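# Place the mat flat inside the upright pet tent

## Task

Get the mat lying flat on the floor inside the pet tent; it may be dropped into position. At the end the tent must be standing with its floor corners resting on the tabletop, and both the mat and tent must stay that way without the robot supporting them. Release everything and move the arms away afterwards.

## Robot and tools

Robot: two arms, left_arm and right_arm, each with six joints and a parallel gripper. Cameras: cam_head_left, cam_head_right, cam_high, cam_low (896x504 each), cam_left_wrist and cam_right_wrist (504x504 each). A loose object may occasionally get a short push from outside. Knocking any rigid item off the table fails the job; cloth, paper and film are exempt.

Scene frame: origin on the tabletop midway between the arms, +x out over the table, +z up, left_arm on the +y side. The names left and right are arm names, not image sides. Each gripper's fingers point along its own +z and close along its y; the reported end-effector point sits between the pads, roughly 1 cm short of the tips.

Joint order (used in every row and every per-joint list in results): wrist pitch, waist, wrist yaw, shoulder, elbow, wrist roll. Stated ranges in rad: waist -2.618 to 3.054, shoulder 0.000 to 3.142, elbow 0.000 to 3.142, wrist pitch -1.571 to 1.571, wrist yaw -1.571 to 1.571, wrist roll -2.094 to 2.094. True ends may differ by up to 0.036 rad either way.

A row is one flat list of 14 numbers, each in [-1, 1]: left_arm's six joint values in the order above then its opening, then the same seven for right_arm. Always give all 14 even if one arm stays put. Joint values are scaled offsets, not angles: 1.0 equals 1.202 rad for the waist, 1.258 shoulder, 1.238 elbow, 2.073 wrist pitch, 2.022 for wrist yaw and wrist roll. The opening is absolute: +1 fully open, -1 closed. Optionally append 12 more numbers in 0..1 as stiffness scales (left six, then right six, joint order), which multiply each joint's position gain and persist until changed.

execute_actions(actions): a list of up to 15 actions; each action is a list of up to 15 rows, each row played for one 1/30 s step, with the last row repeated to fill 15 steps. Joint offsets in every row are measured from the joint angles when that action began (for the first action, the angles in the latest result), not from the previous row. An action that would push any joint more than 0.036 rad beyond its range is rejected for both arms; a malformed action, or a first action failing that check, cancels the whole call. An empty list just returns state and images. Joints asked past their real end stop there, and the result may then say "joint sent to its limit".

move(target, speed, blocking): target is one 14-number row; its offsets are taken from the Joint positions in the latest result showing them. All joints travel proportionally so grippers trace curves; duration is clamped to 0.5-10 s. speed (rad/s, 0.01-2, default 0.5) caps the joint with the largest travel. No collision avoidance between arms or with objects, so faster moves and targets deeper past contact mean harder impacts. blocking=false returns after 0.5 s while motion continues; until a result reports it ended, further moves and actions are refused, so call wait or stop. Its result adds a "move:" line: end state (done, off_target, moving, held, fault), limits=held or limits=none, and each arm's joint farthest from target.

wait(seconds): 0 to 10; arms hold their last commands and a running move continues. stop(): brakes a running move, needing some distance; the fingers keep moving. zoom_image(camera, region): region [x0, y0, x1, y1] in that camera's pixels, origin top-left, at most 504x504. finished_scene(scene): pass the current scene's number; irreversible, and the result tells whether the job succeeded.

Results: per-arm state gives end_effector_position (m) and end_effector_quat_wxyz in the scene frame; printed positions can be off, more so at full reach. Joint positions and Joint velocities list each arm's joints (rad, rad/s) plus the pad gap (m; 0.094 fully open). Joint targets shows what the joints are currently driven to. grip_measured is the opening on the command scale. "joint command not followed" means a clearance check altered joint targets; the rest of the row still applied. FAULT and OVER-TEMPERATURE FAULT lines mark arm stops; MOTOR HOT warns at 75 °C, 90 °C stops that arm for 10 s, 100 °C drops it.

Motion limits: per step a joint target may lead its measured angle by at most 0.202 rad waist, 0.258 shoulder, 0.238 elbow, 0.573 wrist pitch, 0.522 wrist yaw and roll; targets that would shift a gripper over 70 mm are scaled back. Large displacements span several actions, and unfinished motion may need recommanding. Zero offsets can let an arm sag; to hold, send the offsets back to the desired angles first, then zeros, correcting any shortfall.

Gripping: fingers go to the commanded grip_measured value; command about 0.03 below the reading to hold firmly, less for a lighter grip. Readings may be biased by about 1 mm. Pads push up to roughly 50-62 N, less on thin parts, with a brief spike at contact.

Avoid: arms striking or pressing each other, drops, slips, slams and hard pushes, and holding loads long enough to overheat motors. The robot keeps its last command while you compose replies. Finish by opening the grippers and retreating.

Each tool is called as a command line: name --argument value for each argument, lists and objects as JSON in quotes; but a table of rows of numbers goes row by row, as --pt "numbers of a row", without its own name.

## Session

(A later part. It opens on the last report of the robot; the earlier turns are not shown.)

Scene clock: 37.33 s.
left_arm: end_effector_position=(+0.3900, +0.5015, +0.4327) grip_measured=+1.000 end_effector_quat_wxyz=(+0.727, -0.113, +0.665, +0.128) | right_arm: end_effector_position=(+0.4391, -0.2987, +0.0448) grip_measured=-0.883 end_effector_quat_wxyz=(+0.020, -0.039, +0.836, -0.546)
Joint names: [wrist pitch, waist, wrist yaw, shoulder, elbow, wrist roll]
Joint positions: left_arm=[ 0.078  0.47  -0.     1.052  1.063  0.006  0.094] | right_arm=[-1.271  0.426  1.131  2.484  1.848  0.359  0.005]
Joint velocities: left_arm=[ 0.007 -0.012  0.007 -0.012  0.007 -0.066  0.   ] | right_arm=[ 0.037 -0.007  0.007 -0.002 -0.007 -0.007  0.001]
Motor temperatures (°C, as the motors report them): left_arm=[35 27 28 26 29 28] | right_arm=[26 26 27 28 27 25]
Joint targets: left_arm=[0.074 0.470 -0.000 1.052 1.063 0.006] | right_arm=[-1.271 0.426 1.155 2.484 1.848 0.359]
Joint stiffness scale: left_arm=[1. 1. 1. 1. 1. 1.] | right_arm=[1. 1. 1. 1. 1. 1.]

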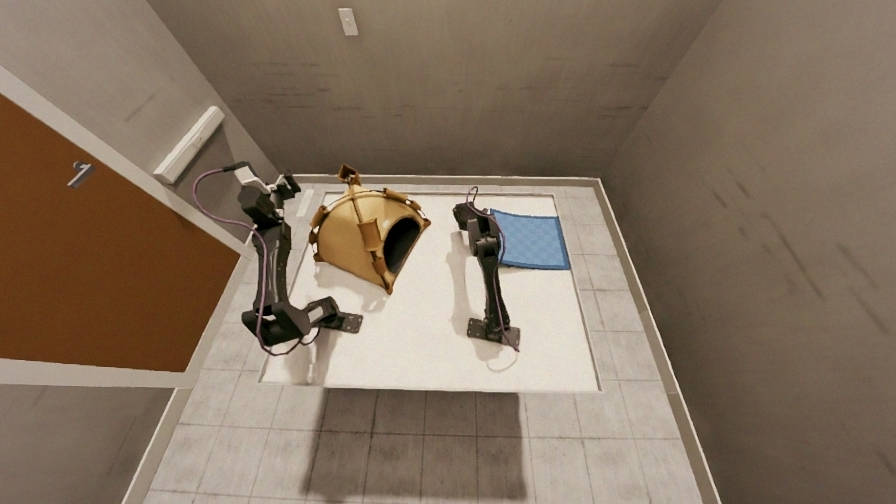

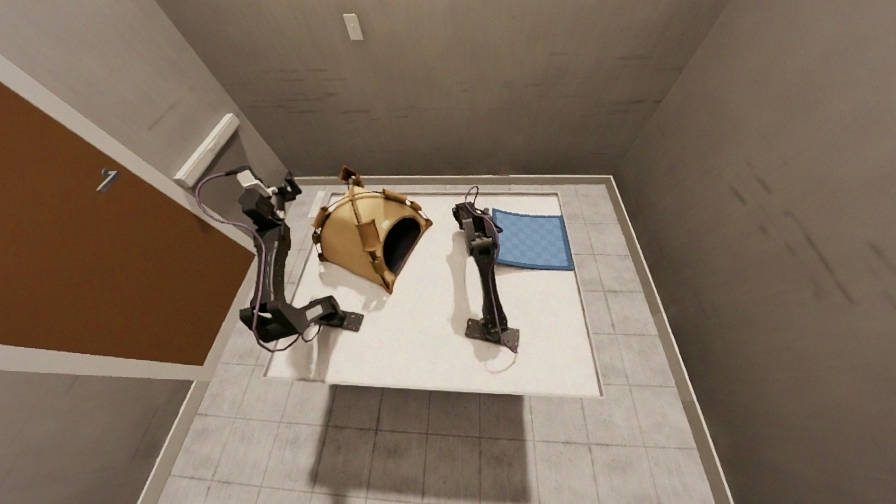

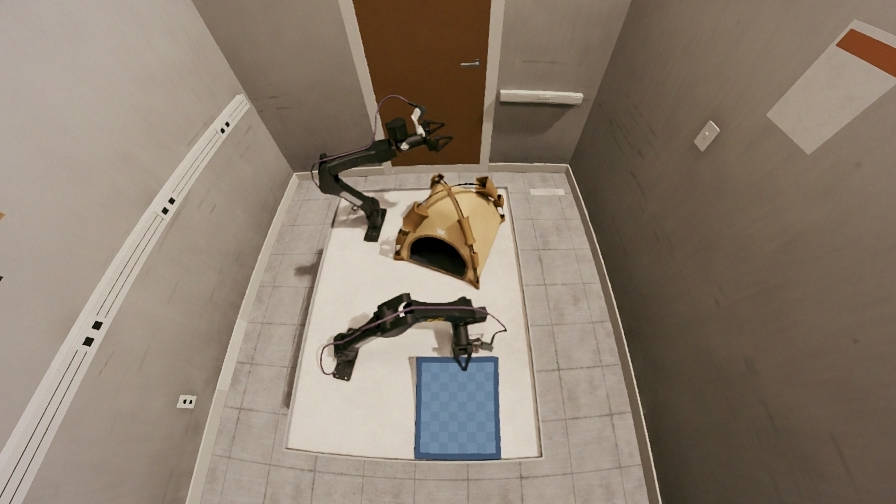

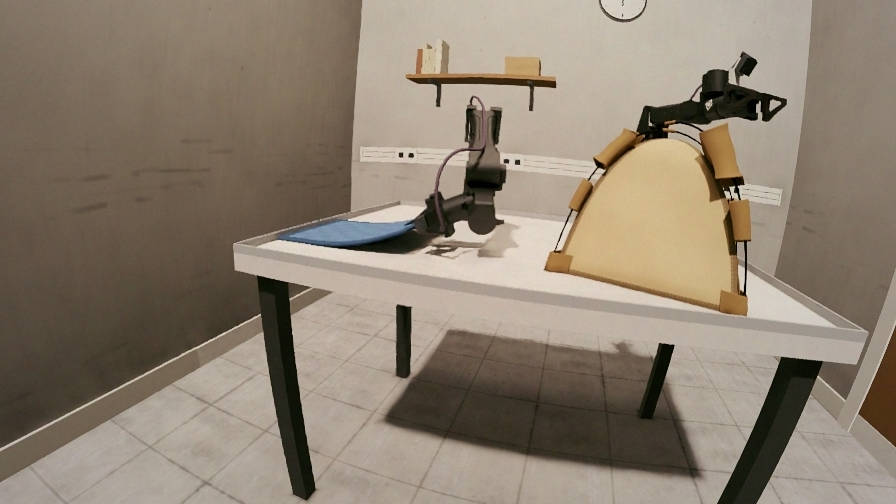

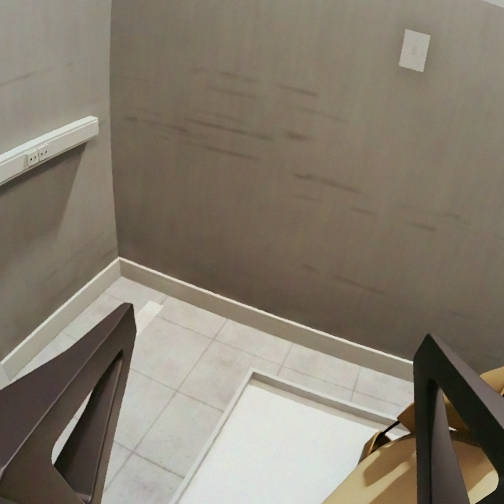

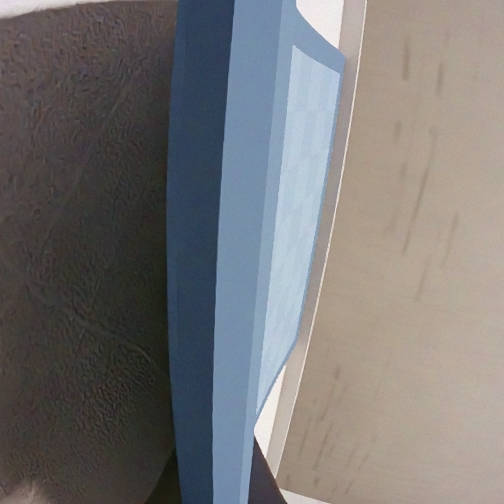

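move --target '[0,0,0,0,0,0,1, 0.62,0,-0.26,-0.95,-0.43,-0.955,-0.915]' --speed 0.5

Scene clock: 42.57 s.
left_arm: end_effector_position=(+0.3899, +0.5015, +0.4338) grip_measured=+1.000 end_effector_quat_wxyz=(+0.728, -0.112, +0.664, +0.128) | right_arm: end_effector_position=(+0.4249, -0.2418, +0.4332) grip_measured=-0.887 end_effector_quat_wxyz=(+0.393, -0.403, +0.587, -0.582)
Joint names: [wrist pitch, waist, wrist yaw, shoulder, elbow, wrist roll]
Joint positions: left_arm=[ 0.082  0.47  -0.     1.052  1.063  0.006  0.094] | right_arm=[-0.029  0.426  0.613  1.312  1.324 -1.569  0.005]
Joint velocities: left_arm=[-0.007  0.002  0.037 -0.007 -0.002  0.037  0.   ] | right_arm=[-0.081  0.007 -0.037 -0.002 -0.007  0.037 -0.001]
Motor temperatures (°C, as the motors report them): left_arm=[36 27 28 26 29 28] | right_arm=[27 26 27 28 27 25]
Joint targets: left_arm=[0.078 0.470 -0.000 1.052 1.063 0.006] | right_arm=[0.014 0.426 0.605 1.289 1.315 -1.572]
Joint stiffness scale: left_arm=[1. 1. 1. 1. 1. 1.] | right_arm=[1. 1. 1. 1. 1. 1.]
move: off_target (right_arm); limits=none; left_arm: farthest joint: the wrist pitch, 0.004 radians from its target (0.000 radians at the start); right_arm: farthest joint: the wrist pitch, 0.043 radians from its target (1.285 radians at the start)

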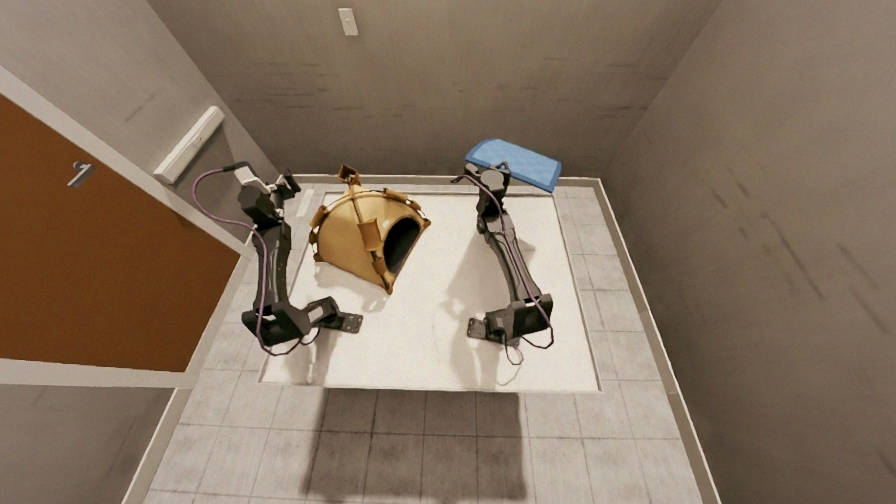

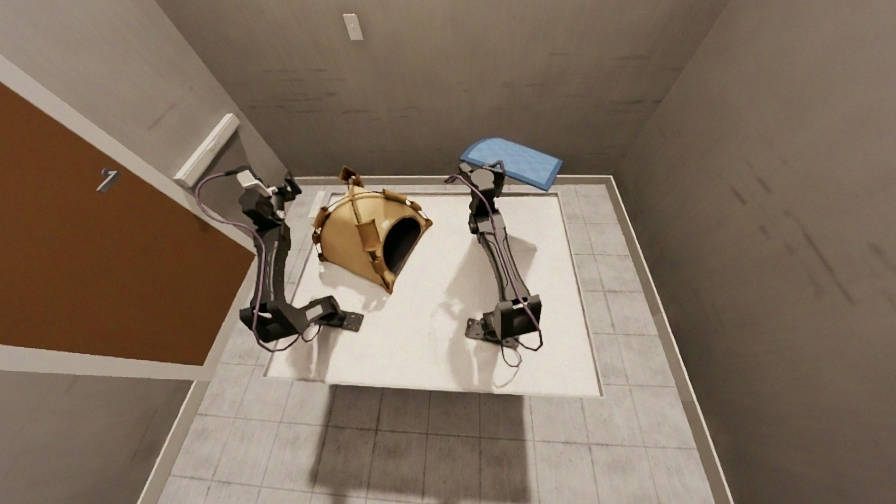

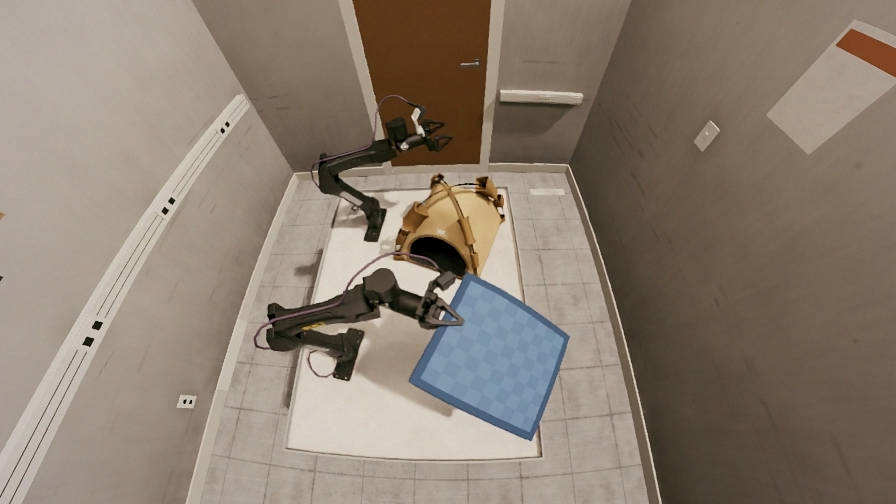

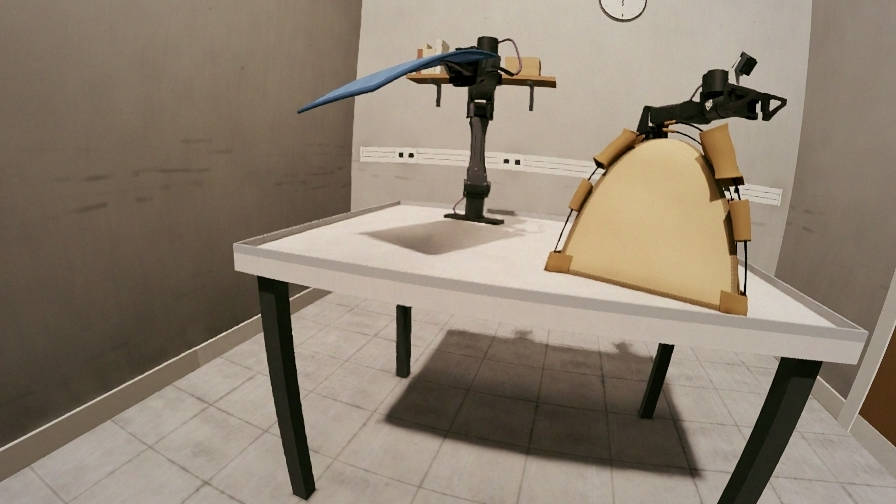

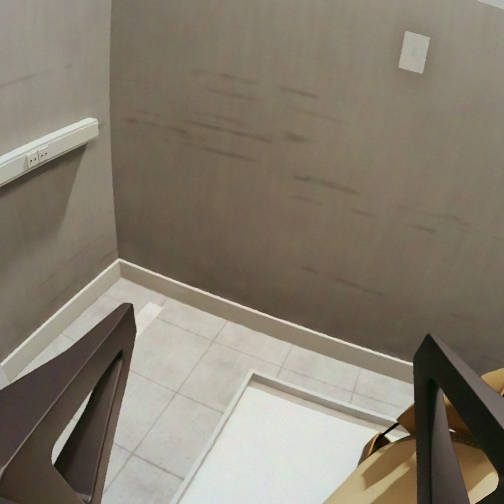

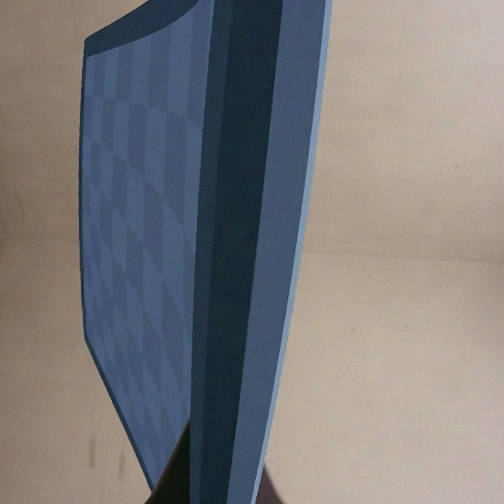

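move --target '[0,0,0,0,0,0,1, 0.03,-0.45,-1.0,-0.21,-0.22,0,-0.915]' --speed 0.6

Scene clock: 47.83 s.
left_arm: end_effector_position=(+0.3898, +0.5015, +0.4347) grip_measured=+1.000 end_effector_quat_wxyz=(+0.729, -0.112, +0.663, +0.128) | right_arm: end_effector_position=(+0.2807, -0.1404, +0.4081) grip_measured=-0.887 end_effector_quat_wxyz=(+0.688, -0.688, +0.161, -0.163)
Joint names: [wrist pitch, waist, wrist yaw, shoulder, elbow, wrist roll]
Joint positions: left_arm=[ 0.086  0.47  -0.     1.052  1.063  0.006  0.094] | right_arm=[ 0.016 -0.104 -1.401  1.073  1.061 -1.569  0.005]
Joint velocities: left_arm=[-0.022 -0.017 -0.11  -0.002  0.002  0.007  0.   ] | right_arm=[ 0.051 -0.027 -0.051 -0.022 -0.007 -0.007  0.001]
Motor temperatures (°C, as the motors report them): left_arm=[36 27 28 26 29 28] | right_arm=[28 26 27 27 27 25]
Joint targets: left_arm=[0.082 0.470 -0.000 1.052 1.063 0.006] | right_arm=[0.033 -0.115 -1.409 1.048 1.052 -1.568]
Joint stiffness scale: left_arm=[1. 1. 1. 1. 1. 1.] | right_arm=[1. 1. 1. 1. 1. 1.]
move: off_target (right_arm); limits=none; left_arm: farthest joint: the wrist pitch, 0.004 radians from its target (0.000 radians at the start); right_arm: farthest joint: the shoulder, 0.025 radians from its target (0.264 radians at the start)

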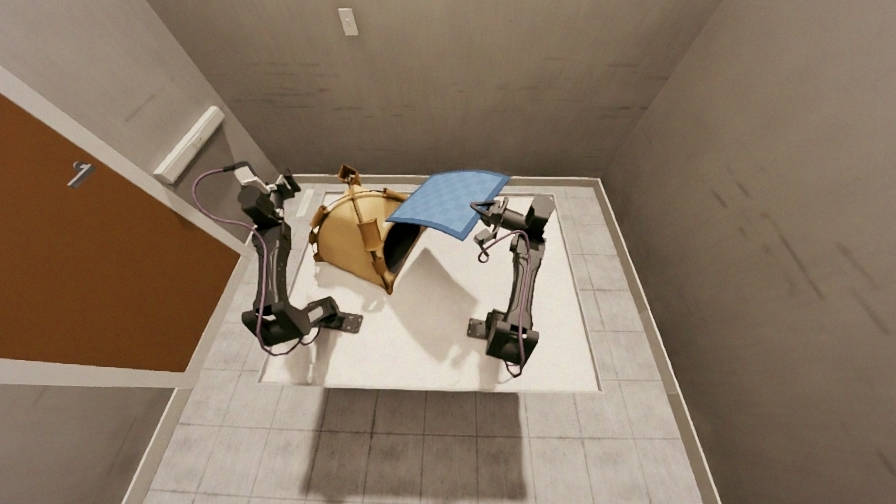

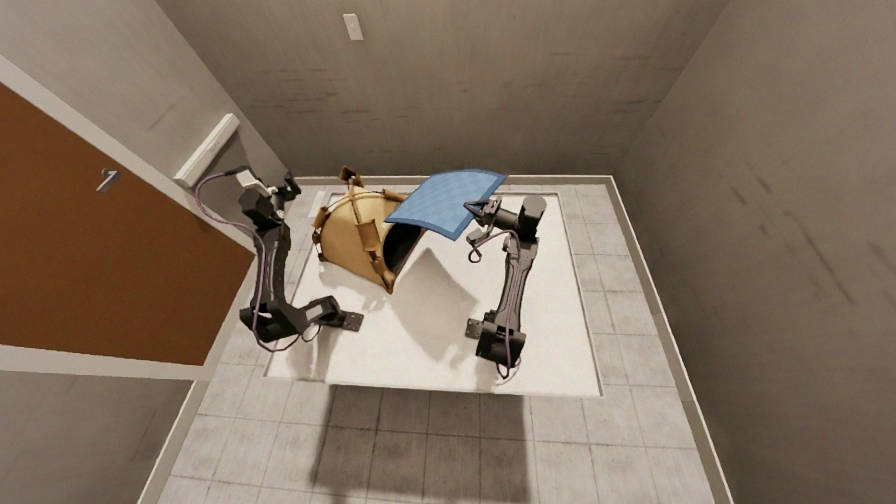

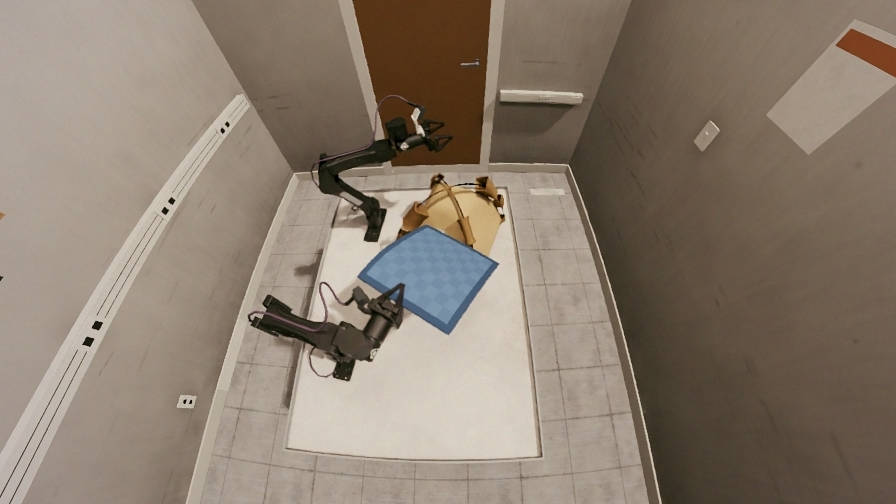

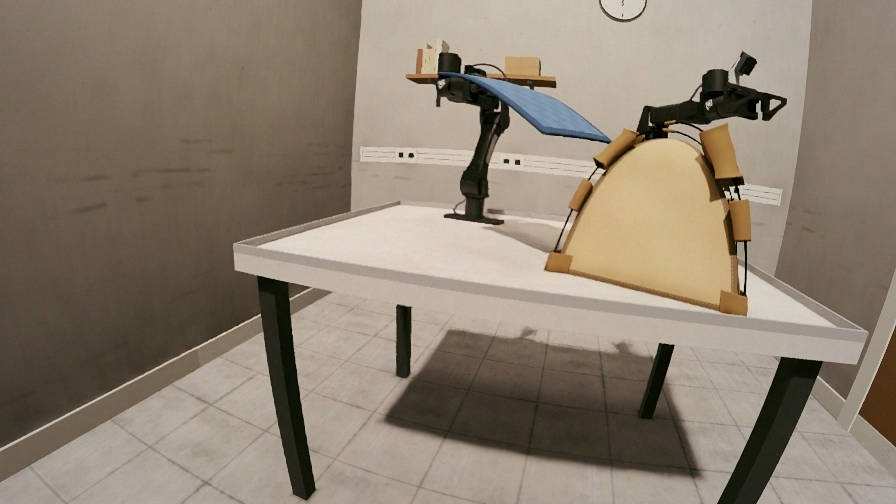

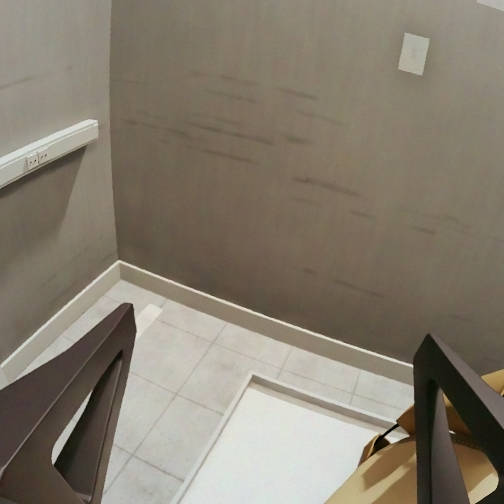

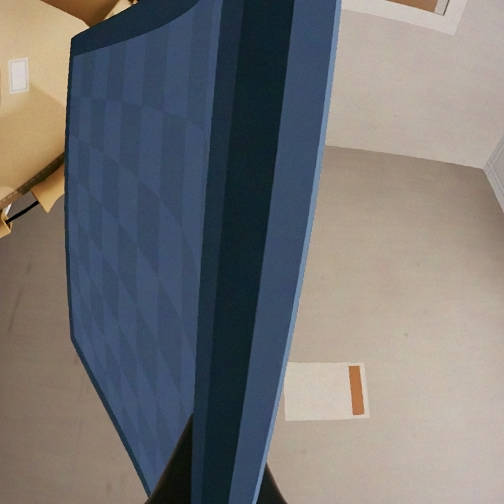

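move --target '[0,0,0,0,0,0,1, 0.275,0,-0.075,-0.055,-0.5,0,-0.915]' --speed 0.3

zoom_image --camera "cam_high" --region '[300, 170, 560, 400]'

zoom_image --camera "cam_head_left" --region '[300, 150, 580, 350]'

Scene clock: 51.20 s.
left_arm: end_effector_position=(+0.3897, +0.5014, +0.4356) grip_measured=+1.000 end_effector_quat_wxyz=(+0.731, -0.112, +0.661, +0.128) | right_arm: end_effector_position=(+0.2405, -0.1256, +0.2608) grip_measured=-0.887 end_effector_quat_wxyz=(+0.698, -0.698, +0.115, -0.111)
Joint names: [wrist pitch, waist, wrist yaw, shoulder, elbow, wrist roll]
Joint positions: left_arm=[ 0.09   0.47  -0.     1.052  1.063  0.006  0.094] | right_arm=[ 0.576 -0.104 -1.542  1.029  0.45  -1.569  0.005]
Joint velocities: left_arm=[-0.037  0.002  0.022 -0.007 -0.012  0.051  0.   ] | right_arm=[-0.051 -0.002 -0.081  0.027 -0.007  0.007 -0.   ]
Motor temperatures (°C, as the motors report them): left_arm=[36 27 28 26 29 28] | right_arm=[28 26 27 27 27 25]
Joint targets: left_arm=[0.086 0.470 -0.000 1.052 1.063 0.006] | right_arm=[0.587 -0.104 -1.552 1.004 0.442 -1.569]
Joint stiffness scale: left_arm=[1. 1. 1. 1. 1. 1.] | right_arm=[1. 1. 1. 1. 1. 1.]
move: off_target (right_arm); limits=none; left_arm: farthest joint: the wrist pitch, 0.004 radians from its target (0.000 radians at the start); right_arm: farthest joint: the shoulder, 0.025 radians from its target (0.069 radians at the start)

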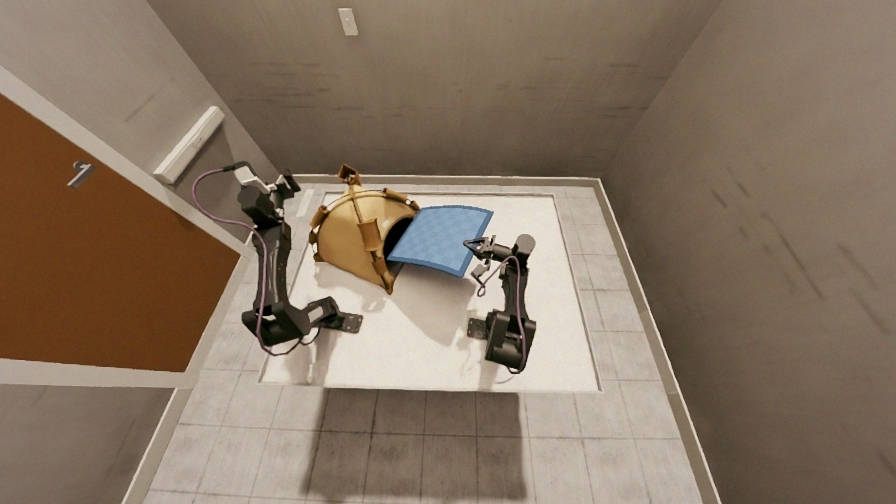

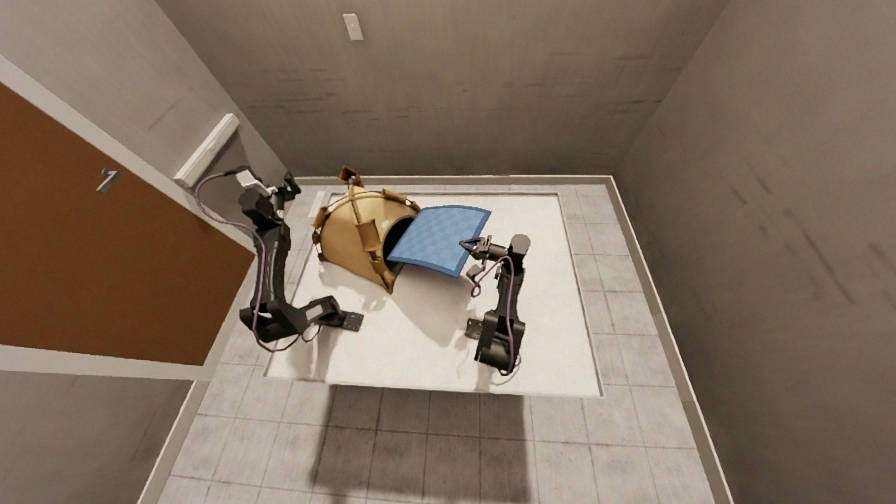

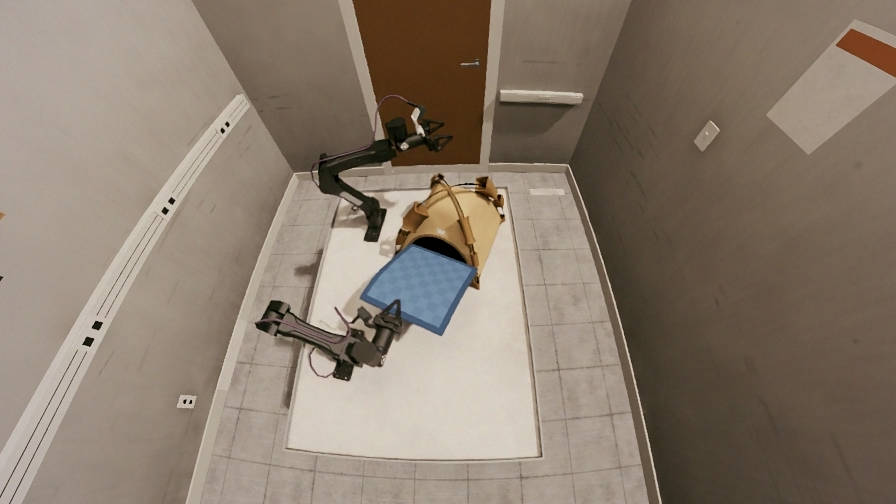

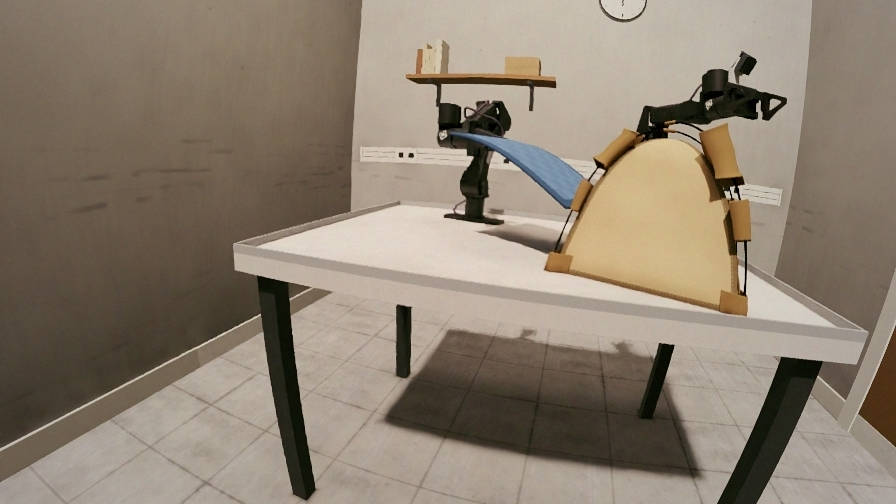

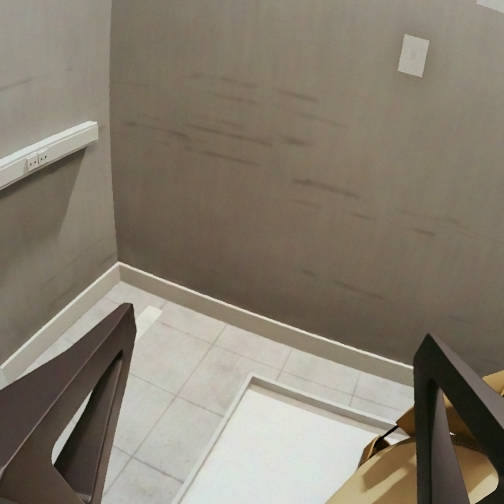

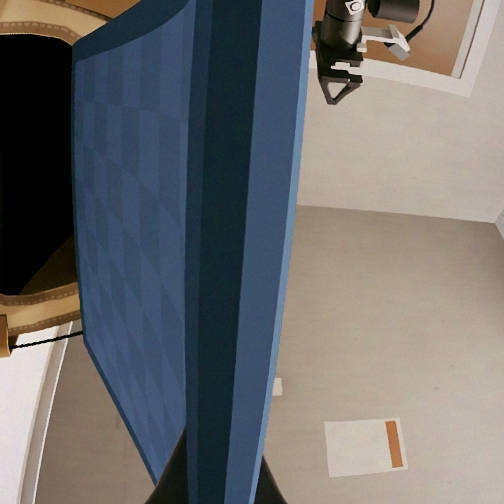

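Region (300, 170, 560, 400) of cam_high's 896x504 image, scaled by 1.938, with more detail than that image has; it fills the top 446 rows of this view, and the rest is white.

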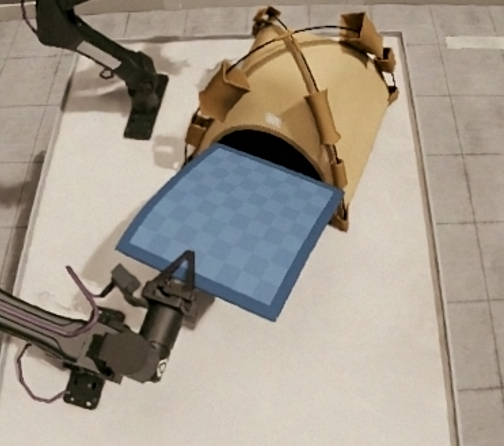

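Region (300, 150, 580, 350) of cam_head_left's 896x504 image, scaled by 1.800, with more detail than that image has; it fills the top 360 rows of this view, and the rest is white.

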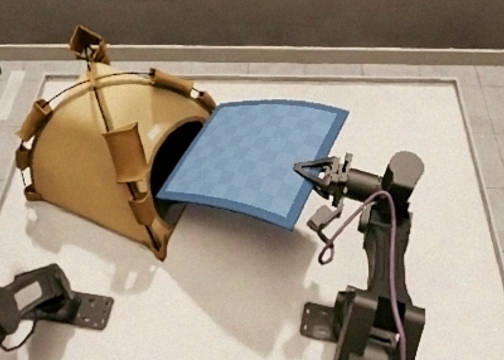

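move --target '[0,0,0,0,0,0,1, 0.12,0.065,-0.004,0.084,-0.11,0,-0.915]' --speed 0.15

zoom_image --camera "cam_high" --region '[340, 190, 520, 350]'

zoom_image --camera "cam_head_right" --region '[330, 170, 530, 320]'

Scene clock: 53.93 s.
left_arm: end_effector_position=(+0.3896, +0.5014, +0.4366) grip_measured=+1.000 end_effector_quat_wxyz=(+0.732, -0.112, +0.660, +0.129) | right_arm: end_effector_position=(+0.2301, -0.1092, +0.2236) grip_measured=-0.887 end_effector_quat_wxyz=(+0.701, -0.702, +0.086, -0.093)
Joint names: [wrist pitch, waist, wrist yaw, shoulder, elbow, wrist roll]
Joint positions: left_arm=[ 0.094  0.47  -0.     1.052  1.063  0.006  0.094] | right_arm=[ 0.811 -0.037 -1.542  1.125  0.325 -1.571  0.005]
Joint velocities: left_arm=[-0.022 -0.007 -0.037  0.002  0.007 -0.022  0.   ] | right_arm=[-0.022 -0.022  0.007 -0.012 -0.002  0.022 -0.   ]
Motor temperatures (°C, as the motors report them): left_arm=[36 27 28 26 29 28] | right_arm=[28 26 27 26 27 25]
Joint targets: left_arm=[0.090 0.470 -0.000 1.052 1.063 0.006] | right_arm=[0.824 -0.026 -1.549 1.135 0.314 -1.569]
Joint stiffness scale: left_arm=[1. 1. 1. 1. 1. 1.] | right_arm=[1. 1. 1. 1. 1. 1.]
move: done; limits=none; left_arm: farthest joint: the wrist pitch, 0.004 radians from its target (0.000 radians at the start); right_arm: farthest joint: the wrist pitch, 0.014 radians from its target (0.249 radians at the start)

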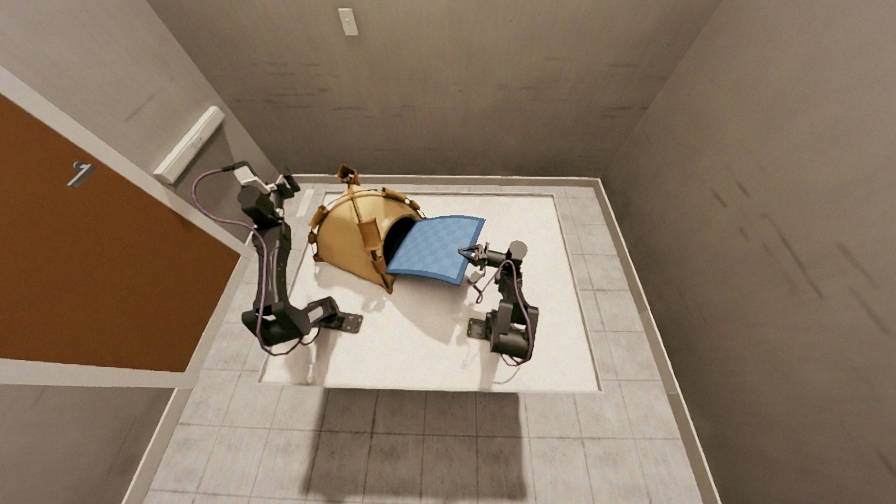

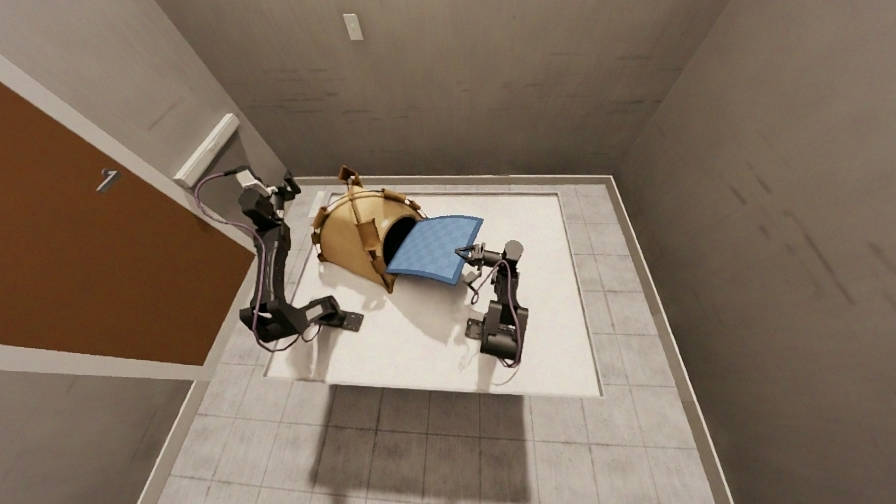

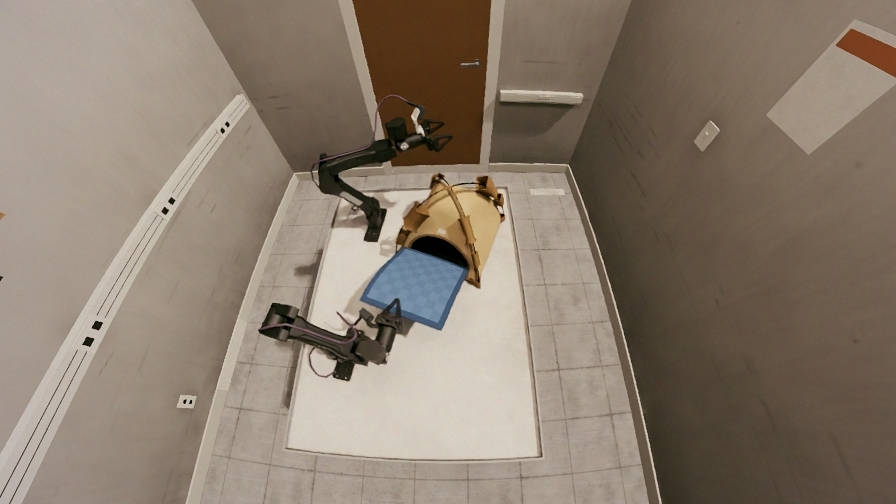

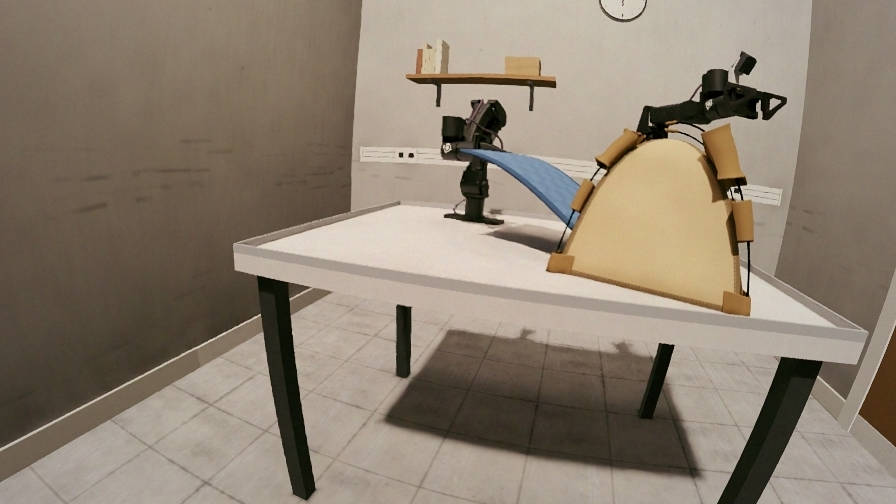

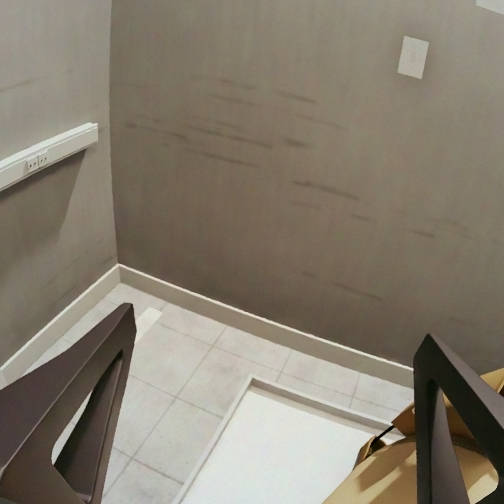

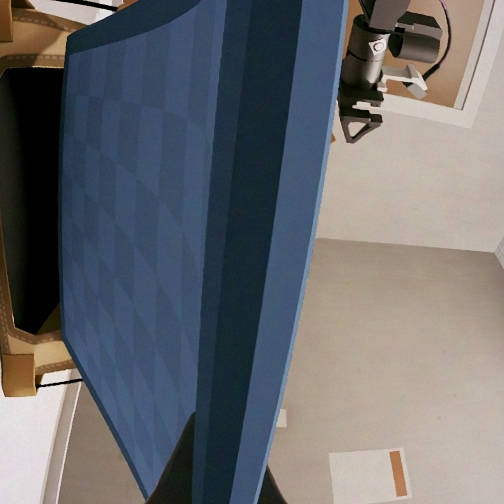

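Region (340, 190, 520, 350) of cam_high's 896x504 image, scaled by 2.800, with more detail than that image has.

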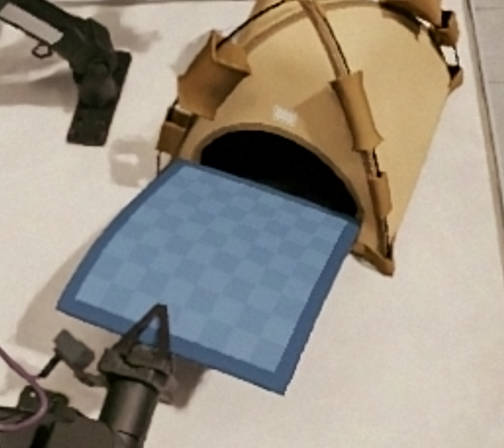

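Region (330, 170, 530, 320) of cam_head_right's 896x504 image, scaled by 2.520, with more detail than that image has; it fills the top 378 rows of this view, and the rest is white.

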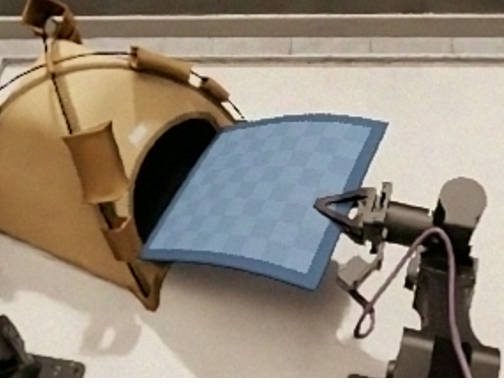

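move --target '[-0.542,-0.52,0,0.372,0.74,0,1, 0,-0.04,0,0,0,0,-0.915]' --speed 0.6

Scene clock: 57.87 s.
left_arm: end_effector_position=(+0.4236, +0.2627, +0.4126) grip_measured=+1.000 end_effector_quat_wxyz=(+0.482, +0.123, +0.865, -0.065) | right_arm: end_effector_position=(+0.2349, -0.1179, +0.2237) grip_measured=-0.887 end_effector_quat_wxyz=(+0.699, -0.700, +0.098, -0.106)
Joint names: [wrist pitch, waist, wrist yaw, shoulder, elbow, wrist roll]
Joint positions: left_arm=[-1.008 -0.148 -0.001  1.504  1.958  0.006  0.094] | right_arm=[ 0.811 -0.074 -1.542  1.125  0.325 -1.571  0.005]
Joint velocities: left_arm=[-0.022 -0.007 -0.081 -0.002  0.002 -0.051  0.   ] | right_arm=[-0.037 -0.017  0.051 -0.022  0.012  0.051 -0.001]
Motor temperatures (°C, as the motors report them): left_arm=[37 27 28 26 29 28] | right_arm=[28 26 27 26 27 25]
Joint targets: left_arm=[-1.030 -0.155 -0.001 1.520 1.980 0.006] | right_arm=[0.811 -0.085 -1.542 1.125 0.325 -1.571]
Joint stiffness scale: left_arm=[1. 1. 1. 1. 1. 1.] | right_arm=[1. 1. 1. 1. 1. 1.]
move: off_target (left_arm); limits=none; left_arm: farthest joint: the wrist pitch, 0.022 radians from its target (1.123 radians at the start); right_arm: farthest joint: the waist, 0.011 radians from its target (0.049 radians at the start)

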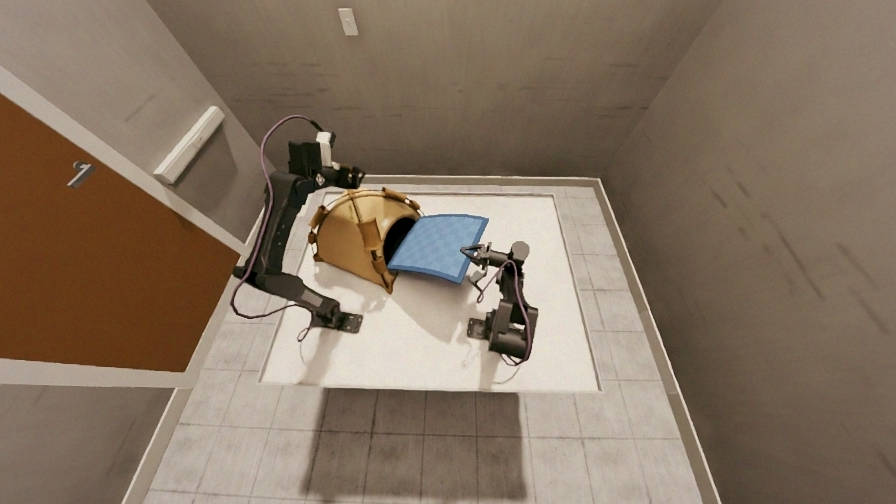

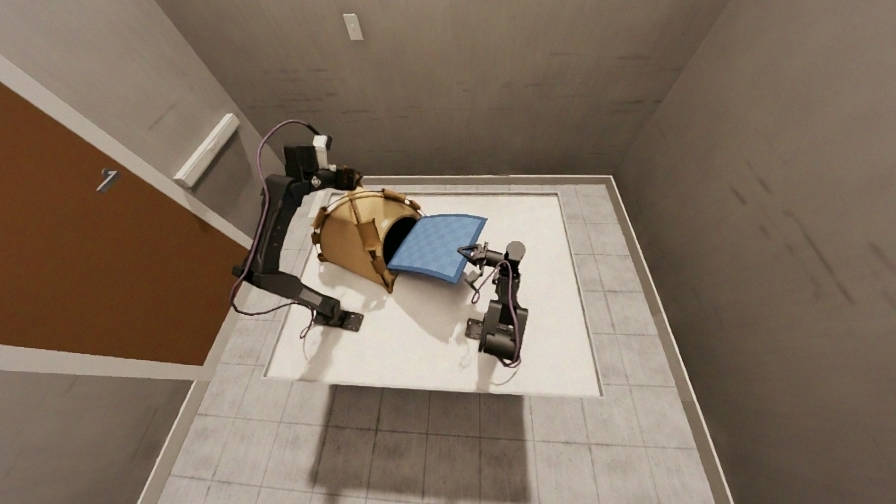

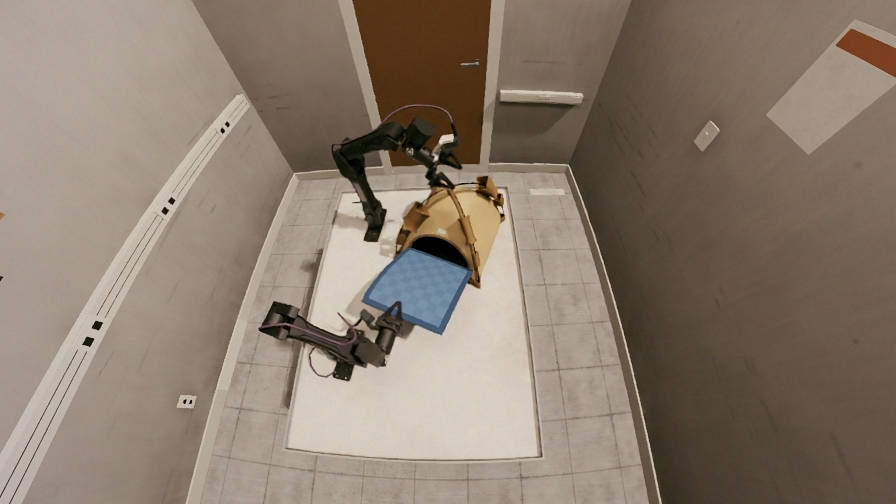

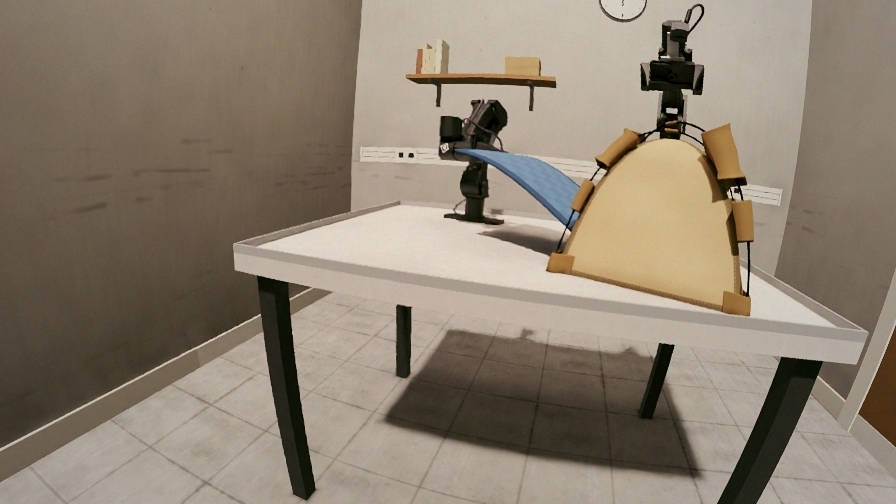

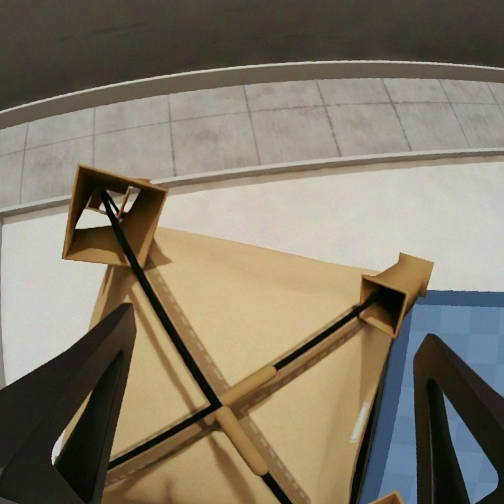

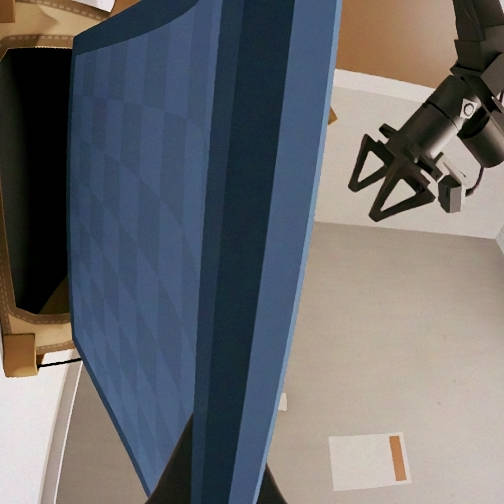

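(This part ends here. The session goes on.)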